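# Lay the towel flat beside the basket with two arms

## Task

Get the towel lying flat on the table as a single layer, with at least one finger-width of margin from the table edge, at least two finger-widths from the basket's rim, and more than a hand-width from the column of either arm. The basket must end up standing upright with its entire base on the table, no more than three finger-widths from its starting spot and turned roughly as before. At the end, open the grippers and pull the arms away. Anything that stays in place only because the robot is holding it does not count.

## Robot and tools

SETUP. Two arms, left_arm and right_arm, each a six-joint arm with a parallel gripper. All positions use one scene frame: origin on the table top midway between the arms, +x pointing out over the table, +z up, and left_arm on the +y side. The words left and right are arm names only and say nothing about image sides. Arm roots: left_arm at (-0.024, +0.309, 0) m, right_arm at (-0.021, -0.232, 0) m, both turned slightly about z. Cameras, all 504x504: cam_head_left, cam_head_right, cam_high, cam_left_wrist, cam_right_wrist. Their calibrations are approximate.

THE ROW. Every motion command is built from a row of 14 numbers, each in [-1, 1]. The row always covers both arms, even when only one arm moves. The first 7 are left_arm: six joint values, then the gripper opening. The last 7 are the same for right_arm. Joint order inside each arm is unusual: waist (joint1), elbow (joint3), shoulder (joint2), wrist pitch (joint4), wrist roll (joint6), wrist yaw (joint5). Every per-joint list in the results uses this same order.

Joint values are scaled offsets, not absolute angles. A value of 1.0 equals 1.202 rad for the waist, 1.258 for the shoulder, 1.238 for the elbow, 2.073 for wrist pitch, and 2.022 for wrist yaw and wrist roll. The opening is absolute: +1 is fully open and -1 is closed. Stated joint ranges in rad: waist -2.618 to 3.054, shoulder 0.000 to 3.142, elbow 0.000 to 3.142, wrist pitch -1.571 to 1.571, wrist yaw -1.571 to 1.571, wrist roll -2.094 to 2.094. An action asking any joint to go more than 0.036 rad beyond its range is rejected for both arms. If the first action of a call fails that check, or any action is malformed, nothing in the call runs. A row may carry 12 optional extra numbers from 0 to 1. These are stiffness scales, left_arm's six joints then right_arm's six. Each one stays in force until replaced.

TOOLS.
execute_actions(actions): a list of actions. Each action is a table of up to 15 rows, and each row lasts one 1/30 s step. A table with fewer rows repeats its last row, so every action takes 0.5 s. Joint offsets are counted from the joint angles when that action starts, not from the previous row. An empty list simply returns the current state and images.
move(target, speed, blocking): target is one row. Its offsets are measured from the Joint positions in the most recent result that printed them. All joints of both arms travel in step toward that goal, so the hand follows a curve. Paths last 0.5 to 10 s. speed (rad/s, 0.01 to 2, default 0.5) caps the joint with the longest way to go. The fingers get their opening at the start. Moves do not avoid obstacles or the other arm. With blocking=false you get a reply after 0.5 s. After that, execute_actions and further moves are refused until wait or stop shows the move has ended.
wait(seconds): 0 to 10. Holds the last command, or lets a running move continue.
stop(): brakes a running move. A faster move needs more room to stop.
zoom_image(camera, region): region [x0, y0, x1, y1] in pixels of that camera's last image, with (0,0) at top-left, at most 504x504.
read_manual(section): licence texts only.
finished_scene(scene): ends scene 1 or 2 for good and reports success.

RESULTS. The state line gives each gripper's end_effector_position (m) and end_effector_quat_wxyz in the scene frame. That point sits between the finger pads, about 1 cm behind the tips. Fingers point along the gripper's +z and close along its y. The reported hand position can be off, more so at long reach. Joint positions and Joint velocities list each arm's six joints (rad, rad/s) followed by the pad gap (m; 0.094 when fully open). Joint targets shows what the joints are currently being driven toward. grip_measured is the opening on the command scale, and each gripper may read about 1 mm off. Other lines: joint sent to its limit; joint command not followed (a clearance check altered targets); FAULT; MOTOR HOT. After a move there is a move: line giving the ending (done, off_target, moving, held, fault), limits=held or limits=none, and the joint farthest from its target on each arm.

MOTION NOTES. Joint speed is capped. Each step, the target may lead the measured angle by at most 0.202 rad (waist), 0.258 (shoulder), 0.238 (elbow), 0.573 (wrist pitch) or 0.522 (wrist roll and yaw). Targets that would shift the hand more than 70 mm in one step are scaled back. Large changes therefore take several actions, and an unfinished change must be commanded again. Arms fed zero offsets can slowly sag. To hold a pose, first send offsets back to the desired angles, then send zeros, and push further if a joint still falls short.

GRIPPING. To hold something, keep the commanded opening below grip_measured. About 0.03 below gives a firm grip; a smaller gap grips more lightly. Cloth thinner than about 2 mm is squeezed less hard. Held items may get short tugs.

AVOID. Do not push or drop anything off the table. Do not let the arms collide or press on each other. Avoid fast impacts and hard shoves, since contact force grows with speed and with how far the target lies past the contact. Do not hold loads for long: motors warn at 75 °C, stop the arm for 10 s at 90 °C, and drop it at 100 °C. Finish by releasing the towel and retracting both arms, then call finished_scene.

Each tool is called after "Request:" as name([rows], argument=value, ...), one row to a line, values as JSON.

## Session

Request:
execute_actions(actions=[])

Scene clock: 0.00 s.
left_arm: end_effector_position=(+0.3621, +0.2263, +0.2667) grip_measured=+1.000 end_effector_quat_wxyz=(+0.489, -0.310, +0.814, +0.040) | right_arm: end_effector_position=(+0.3751, +0.0213, +0.3006) grip_measured=+1.000 end_effector_quat_wxyz=(+0.630, -0.625, +0.430, -0.164)
Joint names: [waist, elbow, shoulder, wrist pitch, wrist roll, wrist yaw]
Joint positions: left_arm=[-0.48   1.343  1.464 -0.712 -0.949 -0.796  0.094] | right_arm=[ 0.651  1.011  1.413  0.246 -1.259 -0.232  0.094]
Joint velocities: left_arm=[ 0.002  0.007 -0.002  0.037 -0.051  0.022  0.   ] | right_arm=[-0.007 -0.007  0.002 -0.022 -0.051 -0.022  0.   ]
Motor temperatures (°C, as the motors report them): left_arm=[25 26 29 33 22 24] | right_arm=[21 26 26 29 25 23]
Joint targets: left_arm=[-0.480 1.354 1.453 -0.715 -0.948 -0.807] | right_arm=[0.651 1.025 1.401 0.253 -1.251 -0.234]
Joint stiffness scale: left_arm=[1. 1. 1. 1. 1. 1.] | right_arm=[1. 1. 1. 1. 1. 1.]
camera_calibration (this result's frames):
cam_left_wrist: T_world_to_cam=[[0.642956, -0.660528, 0.387699, -0.188375], [-0.580897, -0.750463, -0.315219, 0.486029], [0.499165, -0.022541, -0.866214, 0.169246], [0, 0, 0, 1]] pos_world=[0.318968, 0.244135, 0.372842]
cam_right_wrist: T_world_to_cam=[[0.427386, -0.284085, 0.858276, -0.414263], [-0.0546209, -0.955727, -0.289142, 0.145915], [0.902418, 0.0766955, -0.423981, -0.0831475], [0, 0, 0, 1]] pos_world=[0.260054, 0.028146, 0.362489]

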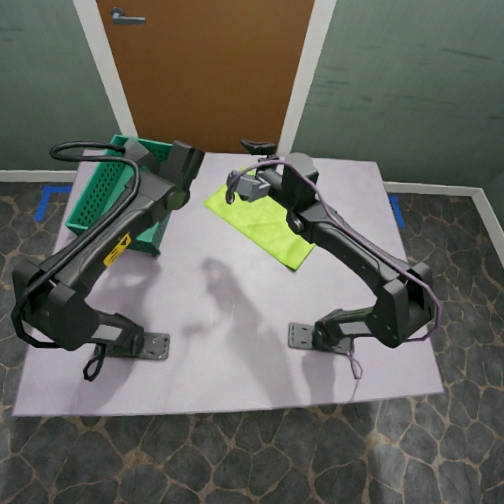

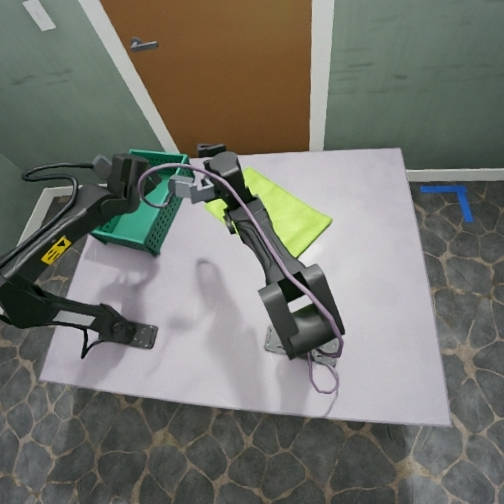

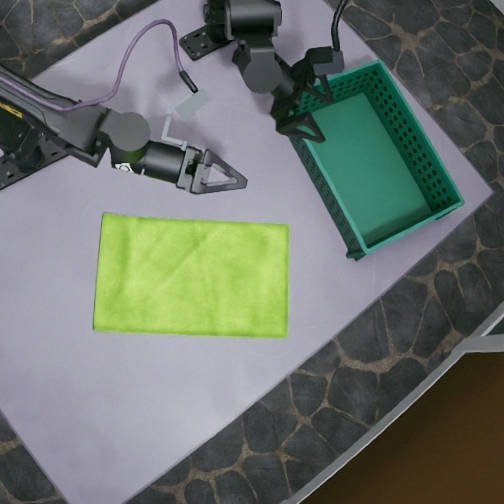

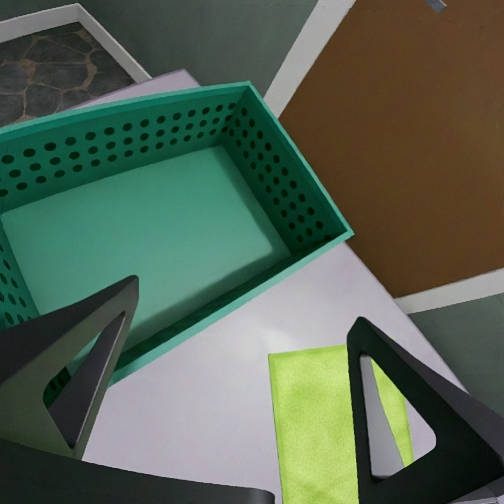

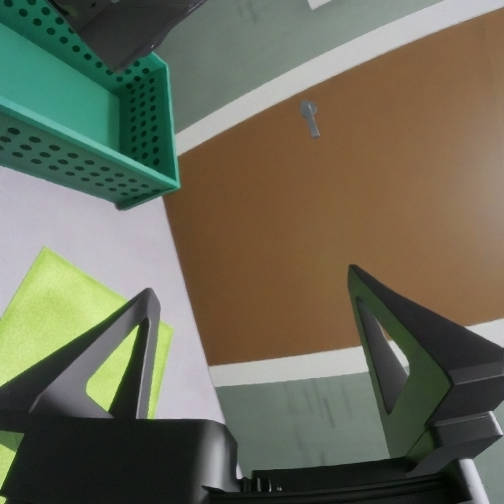

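Request:
zoom_image(camera="cam_high", region=[80, 195, 310, 355])

Request:
zoom_image(camera="cam_high", region=[80, 200, 160, 345])

Request:
zoom_image(camera="cam_high", region=[230, 205, 310, 350])

Region (80, 195, 310, 355) of cam_high's 504x504 image, scaled by 2.191, with more detail than that image has; it fills the top 351 rows of this view, and the rest is white.

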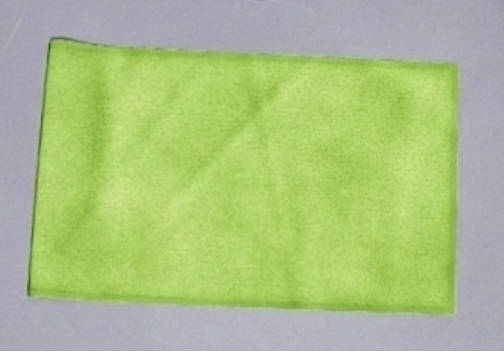

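Region (80, 200, 160, 345) of cam_high's 504x504 image, scaled by 3.476, with more detail than that image has; it fills the left 278 columns of this view, and the rest is white.

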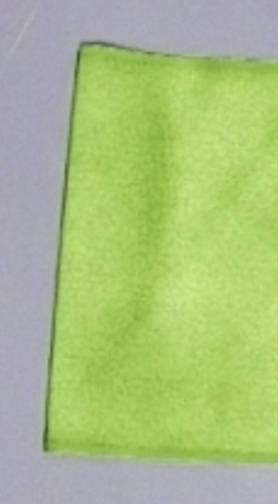

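Region (230, 205, 310, 350) of cam_high's 504x504 image, scaled by 3.476, with more detail than that image has; it fills the left 278 columns of this view, and the rest is white.

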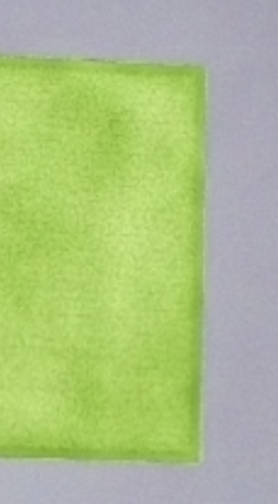

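Request:
move(target=[0,0.01,-0.01,0,0,0,0.06,-0.152,1.0,0.856,-0.348,0.722,0.119,0.06], speed=1.0)

Request:
move(target=[0.138,0.683,0.683,-0.224,0.247,0.398,0.06,0,0.055,0.01,0,0,0,0.06], speed=0.8)

Scene clock: 118.17 s.
left_arm: end_effector_position=(+0.3622, +0.2260, +0.2665) grip_measured=+0.063 end_effector_quat_wxyz=(+0.489, -0.310, +0.814, +0.039) | right_arm: end_effector_position=(+0.6122, -0.0329, +0.0876) grip_measured=+0.062 end_effector_quat_wxyz=(+0.379, -0.050, +0.919, +0.096)
Joint names: [waist, elbow, shoulder, wrist pitch, wrist roll, wrist yaw]
Joint positions: left_arm=[-0.48   1.343  1.464 -0.712 -0.949 -0.794  0.05 ] | right_arm=[ 0.474  2.215  2.511 -0.471  0.194 -0.     0.05 ]
Joint velocities: left_arm=[-0.002  0.002  0.002 -0.007  0.022 -0.022 -0.   ] | right_arm=[-0.007 -0.007  0.007 -0.007  0.007 -0.022 -0.   ]
Motor temperatures (°C, as the motors report them): left_arm=[25 28 30 35 22 24] | right_arm=[21 28 27 37 25 23]
Joint targets: left_arm=[-0.480 1.355 1.451 -0.712 -0.949 -0.796] | right_arm=[0.468 2.249 2.490 -0.475 0.200 0.009]
Joint stiffness scale: left_arm=[1. 1. 1. 1. 1. 1.] | right_arm=[1. 1. 1. 1. 1. 1.]
move: off_target (right_arm); limits=none; left_arm: farthest joint: the elbow, 0.013 radians from its target (0.013 radians at the start); right_arm: farthest joint: the elbow, 0.034 radians from its target (1.238 radians at the start)
camera_calibration (this result's frames):
cam_left_wrist: T_world_to_cam=[[0.642392, -0.660883, 0.388029, -0.18831], [-0.582089, -0.750098, -0.313888, 0.48576], [0.498503, -0.0242281, -0.866549, 0.169786], [0, 0, 0, 1]] pos_world=[0.319085, 0.24403, 0.372672]
cam_right_wrist: T_world_to_cam=[[0.0469888, -0.964383, -0.260301, -0.0396298], [-0.994322, -0.0202506, -0.104466, 0.635398], [0.0954745, 0.263732, -0.959859, 0.163873], [0, 0, 0, 1]] pos_world=[0.618007, -0.0685698, 0.213358]

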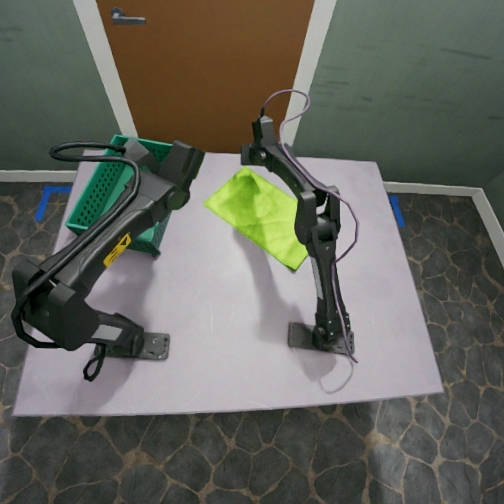

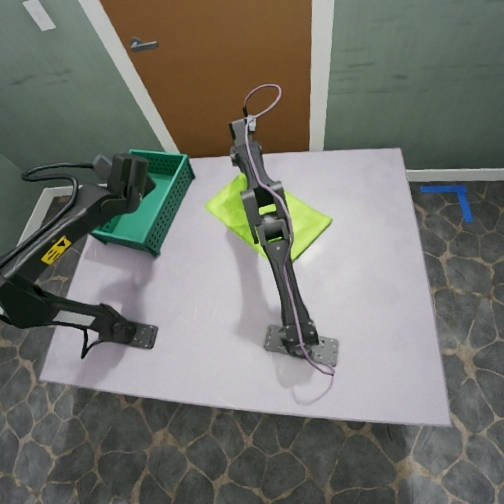

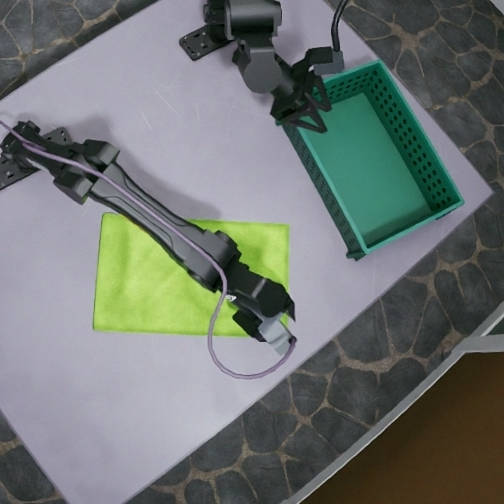

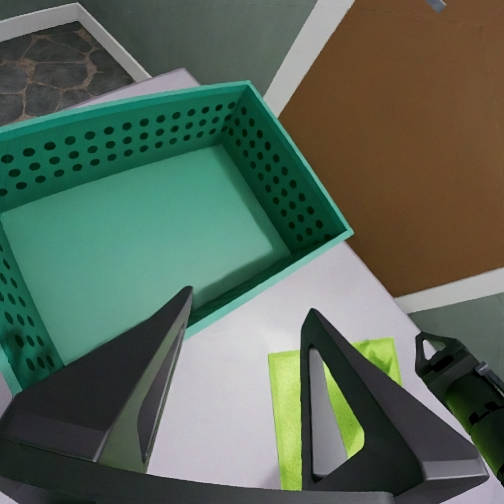

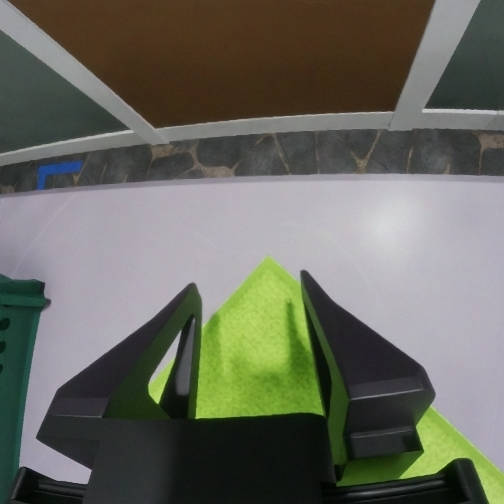

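Scene clock: 120.10 s.
left_arm: end_effector_position=(+0.4501, +0.1177, +0.0790) grip_measured=+0.063 end_effector_quat_wxyz=(+0.101, -0.038, +0.993, -0.048) | right_arm: end_effector_position=(+0.6173, -0.0313, +0.0897) grip_measured=+0.062 end_effector_quat_wxyz=(+0.385, -0.050, +0.916, +0.098)
Joint names: [waist, elbow, shoulder, wrist pitch, wrist roll, wrist yaw]
Joint positions: left_arm=[-0.322  2.155  2.342 -1.159 -0.462  0.004  0.05 ] | right_arm=[ 0.474  2.249  2.53  -0.473  0.194 -0.     0.05 ]
Joint velocities: left_arm=[-0.012  0.007  0.002 -0.007  0.066  0.037  0.   ] | right_arm=[-0.007  0.007 -0.027 -0.051 -0.051 -0.037 -0.   ]
Motor temperatures (°C, as the motors report them): left_arm=[25 28 30 35 22 24] | right_arm=[21 28 28 37 25 23]
Joint targets: left_arm=[-0.314 2.188 2.323 -1.177 -0.450 0.011] | right_arm=[0.474 2.283 2.524 -0.471 0.194 -0.000]
Joint stiffness scale: left_arm=[1. 1. 1. 1. 1. 1.] | right_arm=[1. 1. 1. 1. 1. 1.]
move: off_target (left_arm, right_arm); limits=none; left_arm: farthest joint: the elbow, 0.033 radians from its target (0.846 radians at the start); right_arm: farthest joint: the elbow, 0.034 radians from its target (0.068 radians at the start)
camera_calibration (this result's frames):
cam_left_wrist: T_world_to_cam=[[0.291231, -0.952116, 0.0930615, -0.0279725], [-0.882, -0.229557, 0.411558, 0.413283], [-0.370488, -0.201939, -0.90662, 0.376076], [0, 0, 0, 1]] pos_world=[0.511994, 0.144183, 0.17347]
cam_right_wrist: T_world_to_cam=[[0.0503269, -0.963341, -0.263515, -0.0395174], [-0.99291, -0.0198096, -0.11721, 0.64101], [0.107693, 0.267546, -0.957508, 0.157384], [0, 0, 0, 1]] pos_world=[0.621504, -0.0674781, 0.215416]

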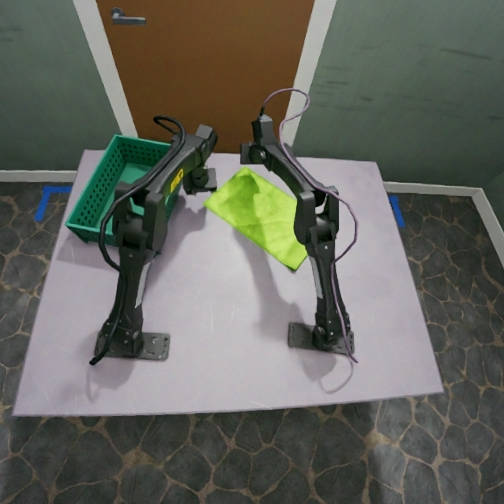

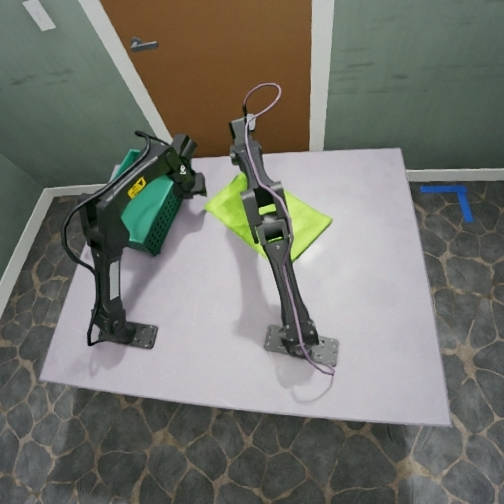

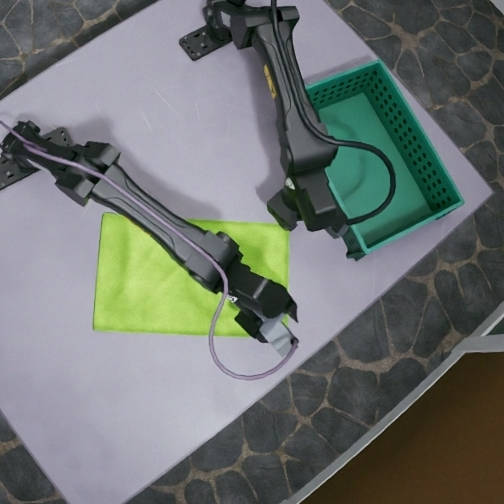

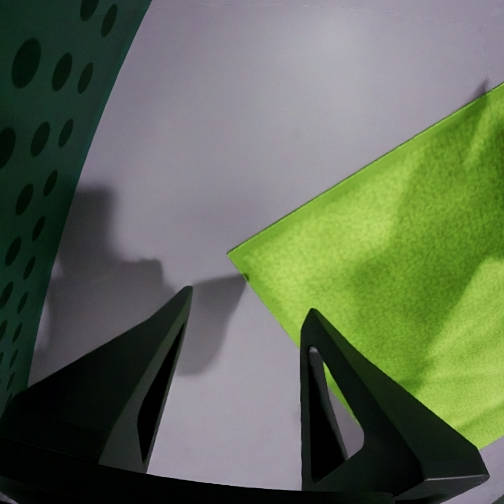

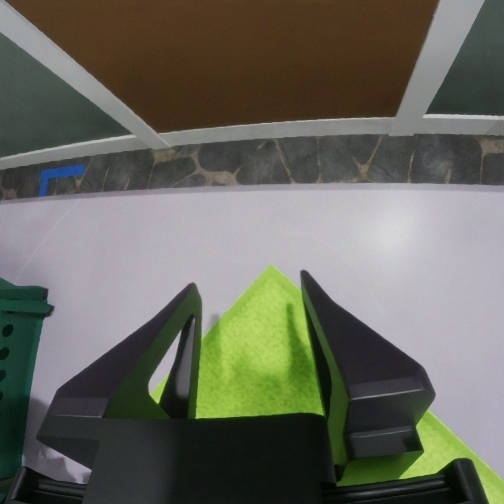

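Request:
move(target=[-0.02,-0.055,0.035,0.041,0,0,0.06,-0.017,0.016,0.067,0,0,0,0.06], speed=0.15)

Scene clock: 145.13 s.
left_arm: end_effector_position=(+0.4452, +0.1114, +0.0385) grip_measured=+0.063 end_effector_quat_wxyz=(+0.079, -0.030, +0.996, -0.039) | right_arm: end_effector_position=(+0.6132, -0.0392, +0.0263) grip_measured=+0.062 end_effector_quat_wxyz=(+0.341, -0.046, +0.935, +0.085)
Joint names: [waist, elbow, shoulder, wrist pitch, wrist roll, wrist yaw]
Joint positions: left_arm=[-0.337  2.096  2.395 -1.095 -0.461  0.005  0.05 ] | right_arm=[ 0.465  2.249  2.628 -0.474  0.194 -0.     0.05 ]
Joint velocities: left_arm=[ 0.002  0.022 -0.022 -0.007  0.037  0.007 -0.   ] | right_arm=[-0.012 -0.012  0.002  0.022  0.037 -0.037 -0.   ]
Motor temperatures (°C, as the motors report them): left_arm=[25 28 33 33 22 24] | right_arm=[21 28 31 37 25 23]
Joint targets: left_arm=[-0.346 2.087 2.386 -1.074 -0.461 0.004] | right_arm=[0.454 2.269 2.614 -0.473 0.194 -0.000]
Joint stiffness scale: left_arm=[1. 1. 1. 1. 1. 1.] | right_arm=[1. 1. 1. 1. 1. 1.]
move: off_target (left_arm); limits=none; left_arm: farthest joint: the wrist pitch, 0.021 radians from its target (0.086 radians at the start); right_arm: farthest joint: the elbow, 0.020 radians from its target (0.020 radians at the start)
camera_calibration (this result's frames):
cam_left_wrist: T_world_to_cam=[[0.279653, -0.958013, 0.0632926, -0.0218614], [-0.866415, -0.223412, 0.446556, 0.415219], [-0.413666, -0.179718, -0.892515, 0.352481], [0, 0, 0, 1]] pos_world=[0.511675, 0.135169, 0.13056]
cam_right_wrist: T_world_to_cam=[[0.0172808, -0.970976, -0.238554, -0.0443205], [-0.999677, -0.0123382, -0.0221967, 0.631326], [0.0186091, 0.23886, -0.970876, 0.153066], [0, 0, 0, 1]] pos_world=[0.629039, -0.0718061, 0.152048]

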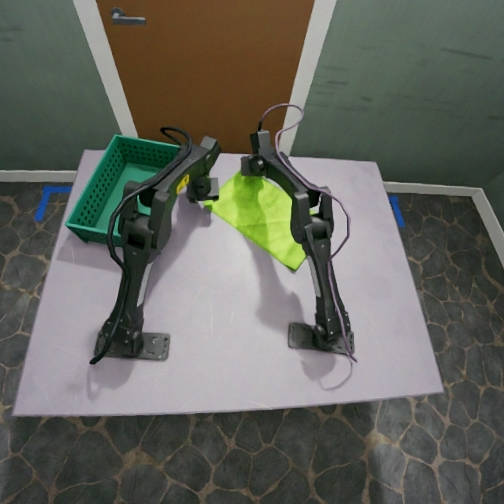

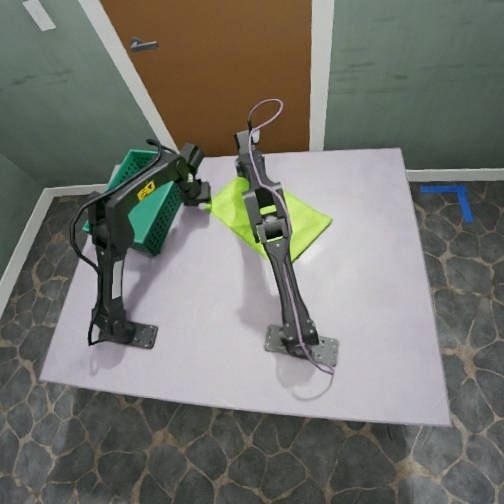

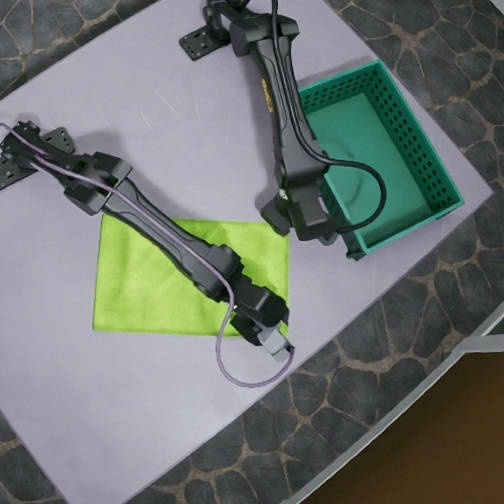

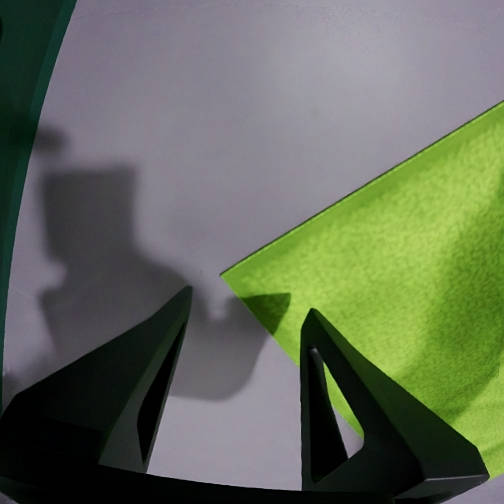

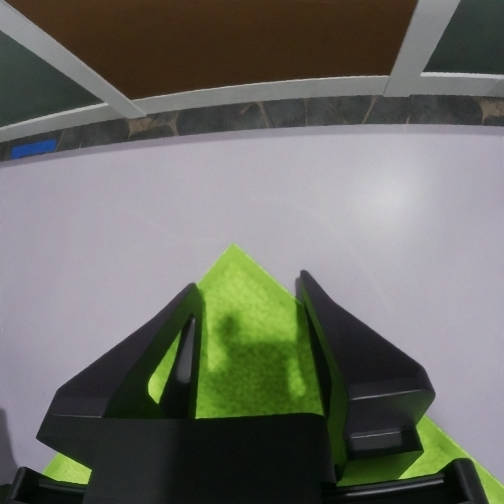

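Request:
move(target=[0,-0.006,0.0,0.01,0,0,0.06,-0.019,0.016,-0.011,0,0,0,0.06], speed=0.1)

Request:
move(target=[0,-0.006,0.04,0.02,0,0,0.06,0,0.01,0.03,-0.003,0,0,0.06], speed=0.05)

Scene clock: 151.90 s.
left_arm: end_effector_position=(+0.4453, +0.1114, +0.0385) grip_measured=+0.063 end_effector_quat_wxyz=(+0.079, -0.030, +0.996, -0.039) | right_arm: end_effector_position=(+0.6156, -0.0472, +0.0263) grip_measured=+0.062 end_effector_quat_wxyz=(+0.341, -0.040, +0.935, +0.083)
Joint names: [waist, elbow, shoulder, wrist pitch, wrist roll, wrist yaw]
Joint positions: left_arm=[-0.337  2.096  2.395 -1.095 -0.461  0.005  0.05 ] | right_arm=[ 0.452  2.249  2.628 -0.474  0.194 -0.     0.05 ]
Joint velocities: left_arm=[-0.012  0.002  0.007 -0.022 -0.095 -0.051 -0.001] | right_arm=[ 0.002  0.002 -0.007 -0.037 -0.081  0.007 -0.001]
Motor temperatures (°C, as the motors report them): left_arm=[25 28 33 33 22 24] | right_arm=[21 28 32 36 25 23]
Joint targets: left_arm=[-0.337 2.088 2.395 -1.075 -0.461 0.005] | right_arm=[0.442 2.269 2.614 -0.474 0.194 -0.000]
Joint stiffness scale: left_arm=[1. 1. 1. 1. 1. 1.] | right_arm=[1. 1. 1. 1. 1. 1.]
move: off_target (left_arm); limits=none; left_arm: farthest joint: the wrist pitch, 0.021 radians from its target (0.021 radians at the start); right_arm: farthest joint: the elbow, 0.020 radians from its target (0.020 radians at the start)
camera_calibration (this result's frames):
cam_left_wrist: T_world_to_cam=[[0.27963, -0.958003, 0.0635331, -0.0219217], [-0.866572, -0.223346, 0.446284, 0.415351], [-0.413352, -0.179851, -0.892633, 0.352404], [0, 0, 0, 1]] pos_world=[0.511729, 0.135146, 0.130596]
cam_right_wrist: T_world_to_cam=[[0.00505639, -0.971116, -0.238554, -0.0446134], [-0.999754, 0.000247096, -0.0221967, 0.63424], [0.0216145, 0.238607, -0.970876, 0.153071], [0, 0, 0, 1]] pos_world=[0.631001, -0.0800053, 0.152048]

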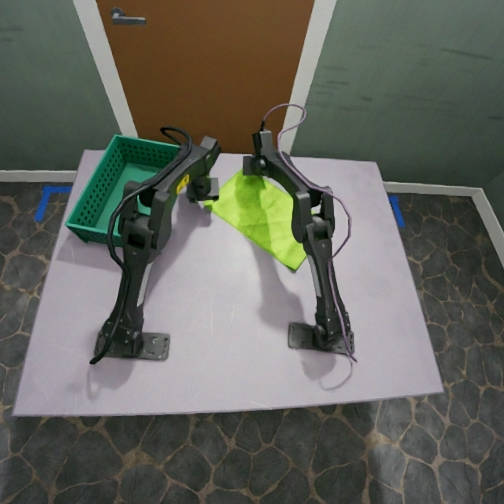

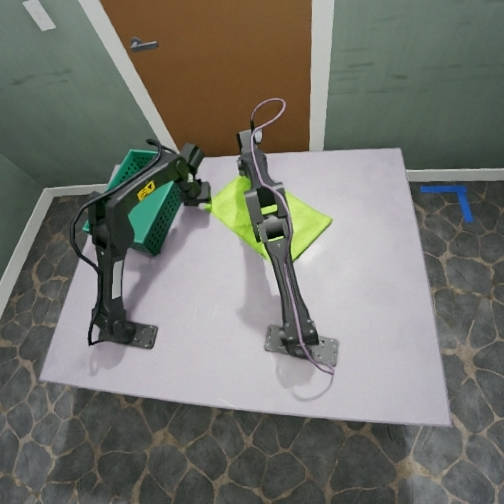

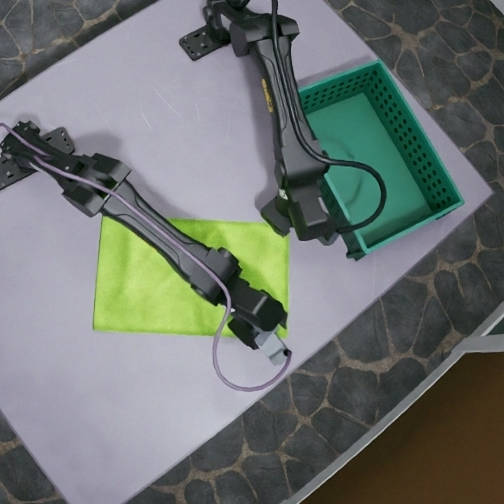

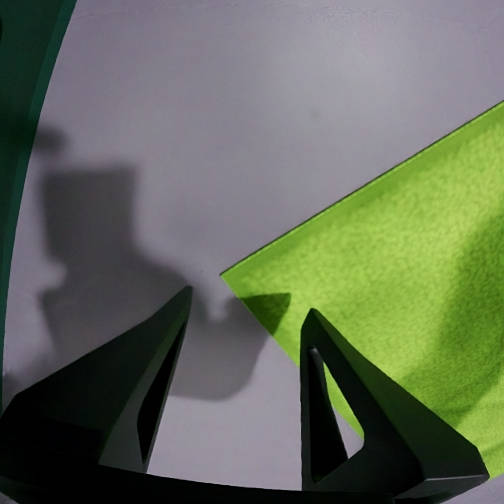

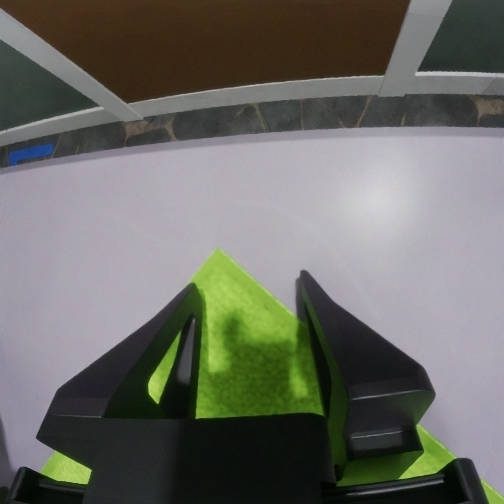

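Scene clock: 153.13 s.
left_arm: end_effector_position=(+0.4441, +0.1119, +0.0226) grip_measured=+0.063 end_effector_quat_wxyz=(+0.067, -0.030, +0.997, -0.033) | right_arm: end_effector_position=(+0.6152, -0.0473, +0.0182) grip_measured=+0.062 end_effector_quat_wxyz=(+0.337, -0.041, +0.937, +0.082)
Joint names: [waist, elbow, shoulder, wrist pitch, wrist roll, wrist yaw]
Joint positions: left_arm=[-0.337  2.096  2.428 -1.089 -0.461  0.005  0.05 ] | right_arm=[ 0.452  2.249  2.641 -0.47   0.194 -0.     0.05 ]
Joint velocities: left_arm=[ 0.002 -0.002 -0.007  0.051 -0.007 -0.037 -0.001] | right_arm=[ 0.007  0.017 -0.007 -0.022 -0.095 -0.022 -0.   ]
Motor temperatures (°C, as the motors report them): left_arm=[25 28 33 33 22 24] | right_arm=[21 28 32 36 25 23]
Joint targets: left_arm=[-0.337 2.088 2.445 -1.054 -0.461 0.005] | right_arm=[0.452 2.261 2.666 -0.480 0.194 -0.001]
Joint stiffness scale: left_arm=[1. 1. 1. 1. 1. 1.] | right_arm=[1. 1. 1. 1. 1. 1.]
move: off_target (left_arm, right_arm); limits=none; left_arm: farthest joint: the wrist pitch, 0.035 radians from its target (0.042 radians at the start); right_arm: farthest joint: the shoulder, 0.024 radians from its target (0.038 radians at the start)
camera_calibration (this result's frames):
cam_left_wrist: T_world_to_cam=[[0.280986, -0.958576, 0.04668, -0.0202225], [-0.855362, -0.228081, 0.465119, 0.416643], [-0.435205, -0.17062, -0.884017, 0.346229], [0, 0, 0, 1]] pos_world=[0.512744, 0.134717, 0.113227]
cam_right_wrist: T_world_to_cam=[[0.00296832, -0.971718, -0.236127, -0.0454527], [-0.99991, 0.000201993, -0.013401, 0.633549], [0.0130696, 0.236146, -0.97163, 0.150416], [0, 0, 0, 1]] pos_world=[0.631661, -0.0798153, 0.143906]

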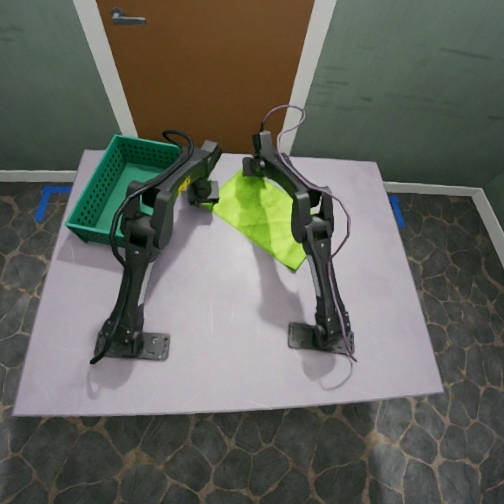

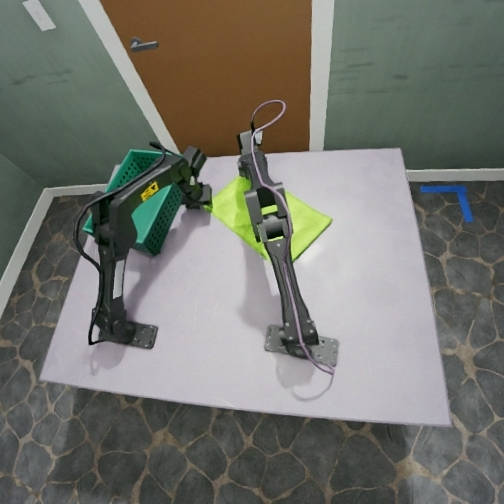

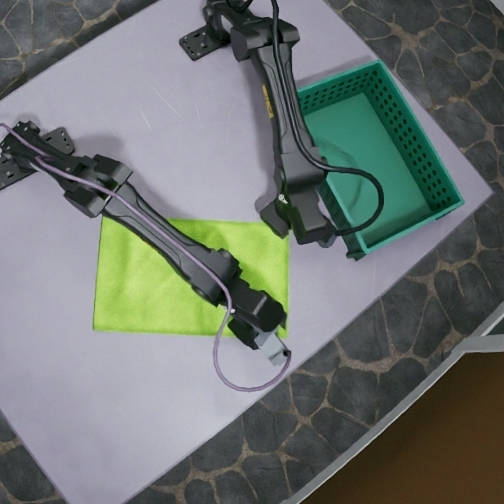

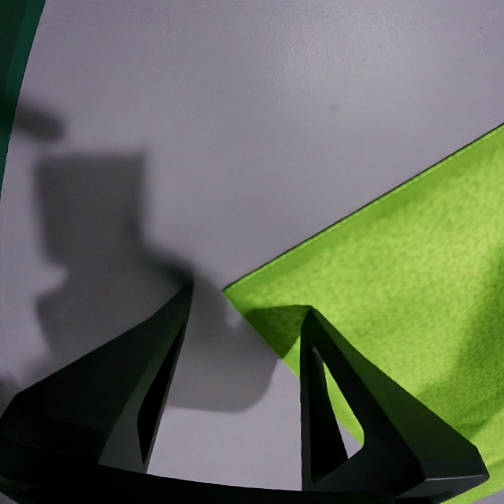

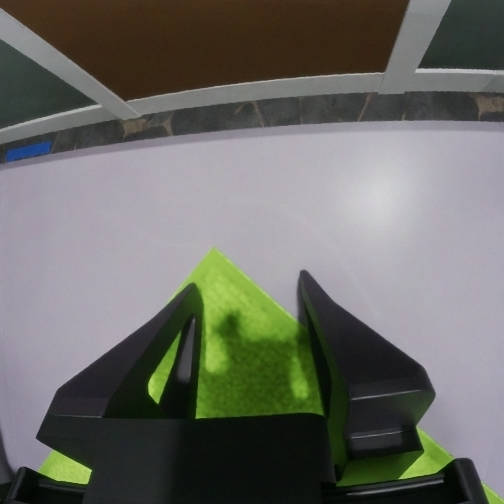

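Request:
execute_actions([
  [[0,-0.006,0.014,0.008,0,0,0,0,0.01,0.02,-0.005,0,0,0],[0,-0.006,0.014,0.008,0,0,-0.05,0,0.01,0.02,-0.005,0,0,-0.05],[0,-0.006,0.014,0.008,0,0,-0.1,0,0.01,0.02,-0.005,0,0,-0.1],[0,-0.006,0.014,0.008,0,0,-0.15,0,0.01,0.02,-0.005,0,0,-0.15],[0,-0.006,0.014,0.008,0,0,-0.2,0,0.01,0.02,-0.005,0,0,-0.2],[0,-0.006,0.014,0.008,0,0,-0.25,0,0.01,0.02,-0.005,0,0,-0.25],[0,-0.006,0.014,0.008,0,0,-0.3,0,0.01,0.02,-0.005,0,0,-0.3],[0,-0.006,0.014,0.008,0,0,-0.35,0,0.01,0.02,-0.005,0,0,-0.35],[0,-0.006,0.014,0.008,0,0,-0.4,0,0.01,0.02,-0.005,0,0,-0.4],[0,-0.006,0.014,0.008,0,0,-0.45,0,0.01,0.02,-0.005,0,0,-0.45],[0,-0.006,0.014,0.008,0,0,-0.5,0,0.01,0.02,-0.005,0,0,-0.5],[0,-0.006,0.014,0.008,0,0,-0.55,0,0.01,0.02,-0.005,0,0,-0.55],[0,-0.006,0.014,0.008,0,0,-0.6,0,0.01,0.02,-0.005,0,0,-0.6],[0,-0.006,0.014,0.008,0,0,-0.65,0,0.01,0.02,-0.005,0,0,-0.65]],
])

Scene clock: 164.70 s.
left_arm: end_effector_position=(+0.4446, +0.1121, +0.0219) grip_measured=-0.642 end_effector_quat_wxyz=(+0.068, -0.030, +0.997, -0.032) | right_arm: end_effector_position=(+0.6172, -0.0489, +0.0165) grip_measured=-0.642 end_effector_quat_wxyz=(+0.341, -0.038, +0.936, +0.077)
Joint names: [waist, elbow, shoulder, wrist pitch, wrist roll, wrist yaw]
Joint positions: left_arm=[-0.337  2.096  2.43  -1.086 -0.461  0.002  0.017] | right_arm=[ 0.452  2.249  2.647 -0.459  0.194  0.011  0.017]
Joint velocities: left_arm=[ 0.002  0.012  0.002  0.037  0.022  0.037 -0.012] | right_arm=[ 0.012 -0.017  0.012  0.007 -0.022 -0.037 -0.011]
Motor temperatures (°C, as the motors report them): left_arm=[25 27 32 33 22 24] | right_arm=[21 28 31 36 25 23]
Joint targets: left_arm=[-0.337 2.088 2.446 -1.072 -0.461 0.004] | right_arm=[0.452 2.261 2.667 -0.480 0.194 -0.000]
Joint stiffness scale: left_arm=[1. 1. 1. 1. 1. 1.] | right_arm=[1. 1. 1. 1. 1. 1.]
camera_calibration (this result's frames):
cam_left_wrist: T_world_to_cam=[[0.281242, -0.958562, 0.0454114, -0.0202262], [-0.856018, -0.229204, 0.463355, 0.41792], [-0.433746, -0.169188, -0.885008, 0.345129], [0, 0, 0, 1]] pos_world=[0.513134, 0.134793, 0.112715]
cam_right_wrist: T_world_to_cam=[[-0.00276965, -0.973377, -0.229193, -0.044088], [-0.999748, 0.00779868, -0.0210395, 0.635914], [0.0222668, 0.229077, -0.973154, 0.143129], [0, 0, 0, 1]] pos_world=[0.632445, -0.080661, 0.142561]

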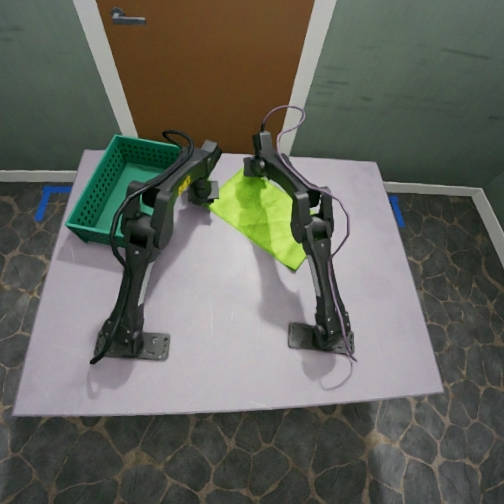

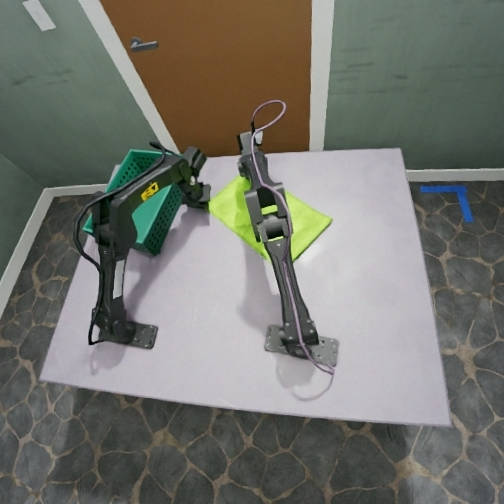

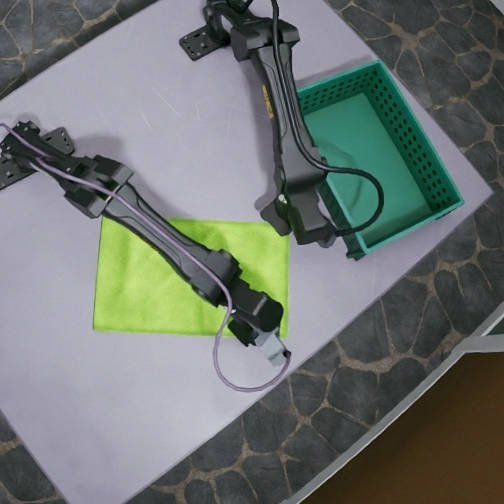

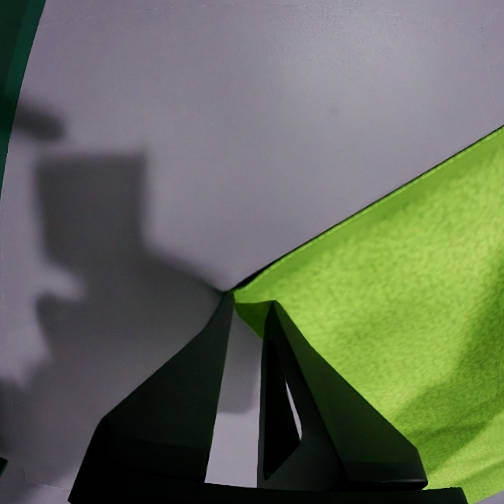

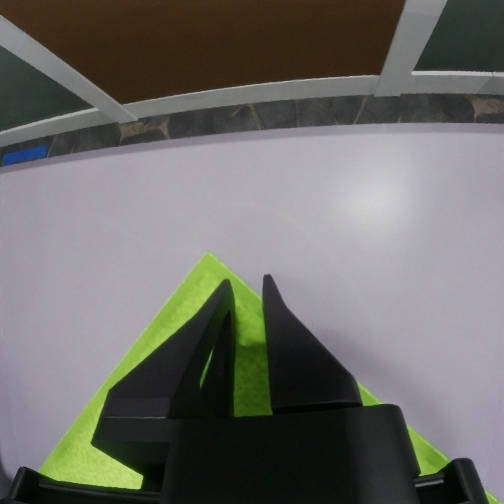

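Request:
execute_actions([
  [[0,-0.006,0.013,0.007,0,0,-0.68,0,0.01,0.016,-0.01,0,0,-0.62],[0,-0.006,0.013,0.007,0,0,-0.71,0,0.01,0.016,-0.01,0,0,-0.59],[0,-0.006,0.013,0.007,0,0,-0.74,0,0.01,0.016,-0.01,0,0,-0.56],[0,-0.006,0.013,0.007,0,0,-0.77,0,0.01,0.016,-0.01,0,0,-0.53],[0,-0.006,0.013,0.007,0,0,-0.8,0,0.01,0.016,-0.01,0,0,-0.5],[0,-0.006,0.013,0.007,0,0,-0.83,0,0.01,0.016,-0.01,0,0,-0.47],[0,-0.006,0.013,0.007,0,0,-0.86,0,0.01,0.016,-0.01,0,0,-0.44],[0,-0.006,0.013,0.007,0,0,-0.89,0,0.01,0.016,-0.01,0,0,-0.41],[0,-0.006,0.013,0.007,0,0,-0.92,0,0.01,0.016,-0.01,0,0,-0.38],[0,-0.006,0.013,0.007,0,0,-0.95,0,0.01,0.016,-0.01,0,0,-0.35],[0,-0.006,0.013,0.007,0,0,-1,0,0.01,0.016,-0.01,0,0,-0.3]],
])

Request:
move(target=[0,-0.006,0.013,0.007,0,0,-1,0.035,0.01,0.008,-0.01,0,-0.01,-0.3], speed=0.05)

Scene clock: 176.10 s.
left_arm: end_effector_position=(+0.4457, +0.1080, +0.0223) grip_measured=-0.972 end_effector_quat_wxyz=(+0.069, -0.030, +0.996, -0.043) | right_arm: end_effector_position=(+0.6178, -0.0472, +0.0175) grip_measured=-0.303 end_effector_quat_wxyz=(+0.343, -0.040, +0.935, +0.081)
Joint names: [waist, elbow, shoulder, wrist pitch, wrist roll, wrist yaw]
Joint positions: left_arm=[-0.337  2.096  2.43  -1.076 -0.461  0.021  0.001] | right_arm=[ 0.452  2.249  2.647 -0.453  0.194  0.003  0.033]
Joint velocities: left_arm=[-0.012  0.007  0.007 -0.007 -0.066  0.037  0.   ] | right_arm=[-0.002  0.002  0.007 -0.007  0.066  0.022 -0.001]
Motor temperatures (°C, as the motors report them): left_arm=[25 27 32 33 22 24] | right_arm=[21 28 31 35 25 23]
Joint targets: left_arm=[-0.337 2.088 2.446 -1.072 -0.461 0.002] | right_arm=[0.452 2.261 2.667 -0.479 0.194 0.011]
Joint stiffness scale: left_arm=[1. 1. 1. 1. 1. 1.] | right_arm=[1. 1. 1. 1. 1. 1.]
camera_calibration (this result's frames):
cam_left_wrist: T_world_to_cam=[[0.27833, -0.958201, 0.0661996, -0.0236239], [-0.857736, -0.216948, 0.466071, 0.417051], [-0.432228, -0.186503, -0.882267, 0.346407], [0, 0, 0, 1]] pos_world=[0.514022, 0.132448, 0.112812]
cam_right_wrist: T_world_to_cam=[[0.00346579, -0.97159, -0.236644, -0.0458217], [-0.999691, 0.00246135, -0.0247467, 0.636321], [0.0246261, 0.236656, -0.971281, 0.142485], [0, 0, 0, 1]] pos_world=[0.632775, -0.0798062, 0.143297]

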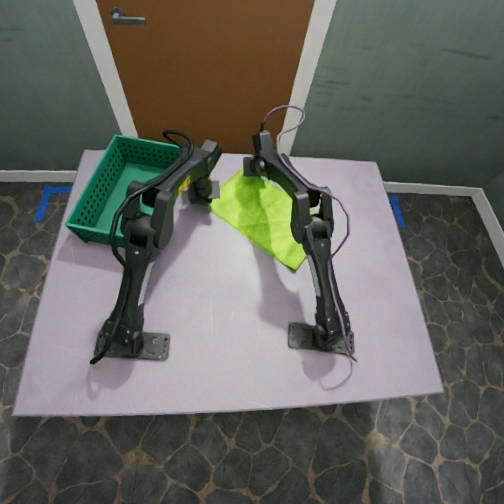

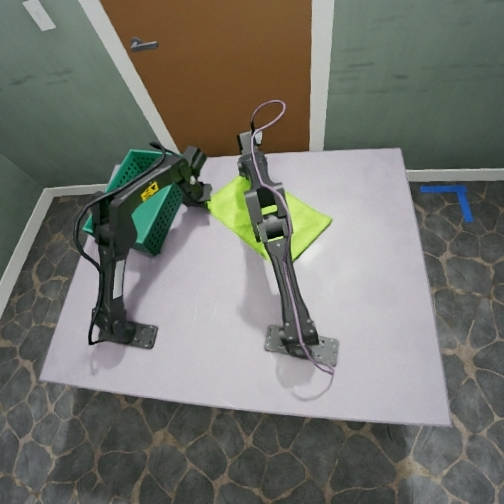

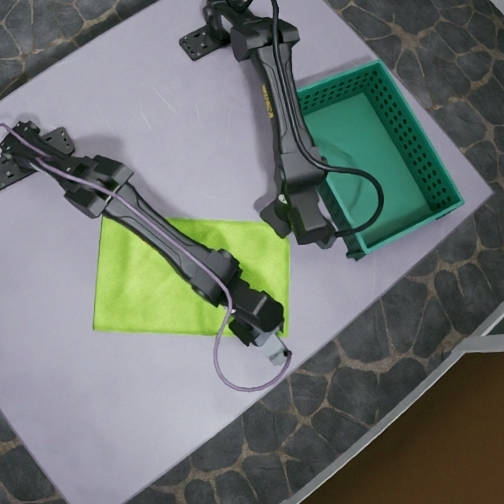

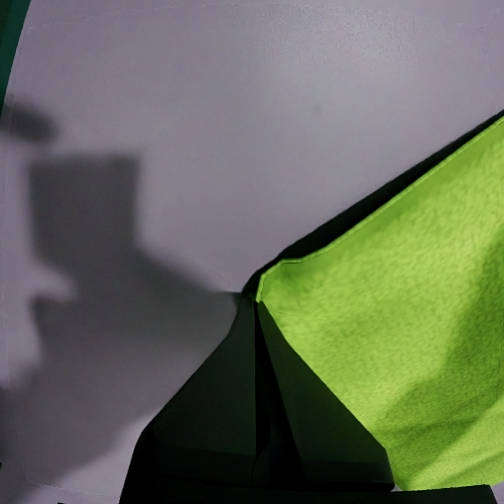

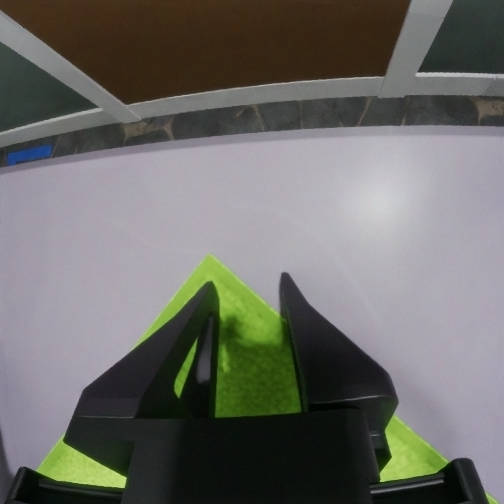

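Scene clock: 177.27 s.
left_arm: end_effector_position=(+0.4458, +0.1070, +0.0224) grip_measured=-0.973 end_effector_quat_wxyz=(+0.069, -0.029, +0.996, -0.046) | right_arm: end_effector_position=(+0.6133, -0.0305, +0.0179) grip_measured=-0.302 end_effector_quat_wxyz=(+0.343, -0.052, +0.934, +0.087)
Joint names: [waist, elbow, shoulder, wrist pitch, wrist roll, wrist yaw]
Joint positions: left_arm=[-0.337  2.096  2.43  -1.074 -0.461  0.026  0.001] | right_arm=[ 0.478  2.249  2.647 -0.45   0.194  0.001  0.033]
Joint velocities: left_arm=[-0.022 -0.007 -0.007  0.007  0.022 -0.007  0.   ] | right_arm=[-0.017 -0.007 -0.002  0.007 -0.022 -0.095  0.001]
Motor temperatures (°C, as the motors report them): left_arm=[25 27 32 33 22 24] | right_arm=[21 28 31 35 25 23]
Joint targets: left_arm=[-0.337 2.088 2.446 -1.061 -0.461 0.021] | right_arm=[0.494 2.261 2.657 -0.474 0.194 -0.017]
Joint stiffness scale: left_arm=[1. 1. 1. 1. 1. 1.] | right_arm=[1. 1. 1. 1. 1. 1.]
move: off_target (right_arm); limits=none; left_arm: farthest joint: the shoulder, 0.017 radians from its target (0.017 radians at the start); right_arm: farthest joint: the wrist pitch, 0.023 radians from its target (0.021 radians at the start)
camera_calibration (this result's frames):
cam_left_wrist: T_world_to_cam=[[0.277574, -0.958063, 0.0711895, -0.0243965], [-0.85784, -0.213811, 0.467328, 0.416545], [-0.432508, -0.190787, -0.881213, 0.346903], [0, 0, 0, 1]] pos_world=[0.514139, 0.131873, 0.112769]
cam_right_wrist: T_world_to_cam=[[0.0297957, -0.970704, -0.238422, -0.0455827], [-0.999346, -0.0240453, -0.0269911, 0.630782], [0.0204674, 0.23907, -0.970787, 0.141689], [0, 0, 0, 1]] pos_world=[0.628828, -0.0629536, 0.143707]

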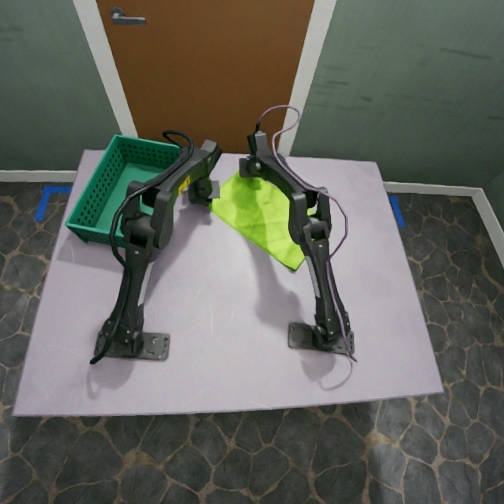

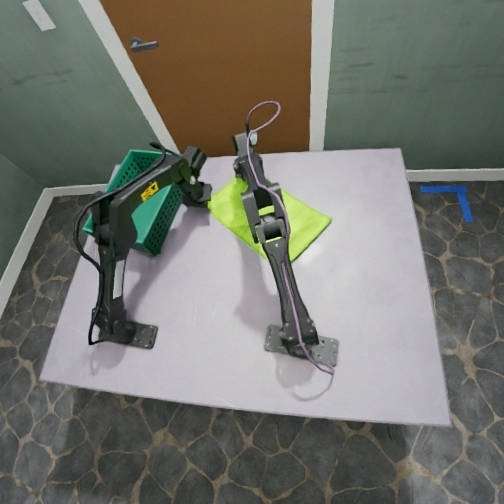

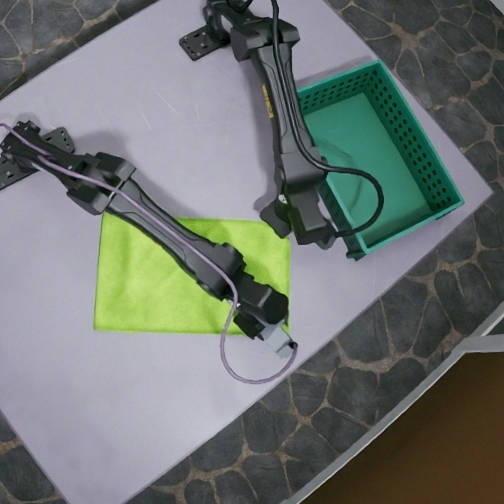

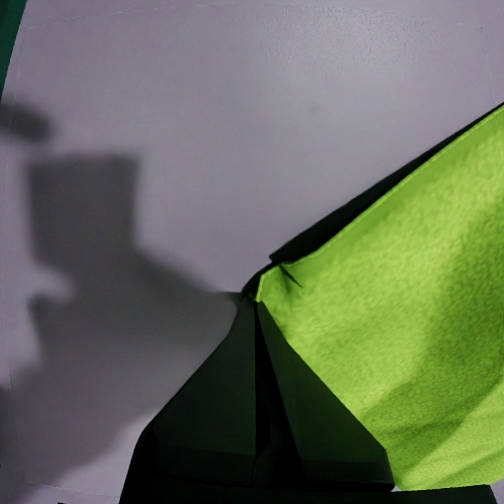

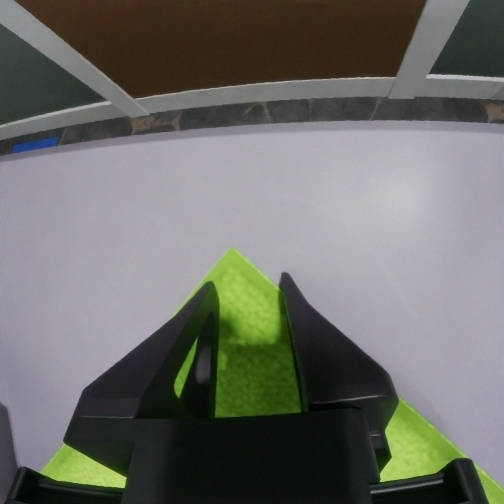

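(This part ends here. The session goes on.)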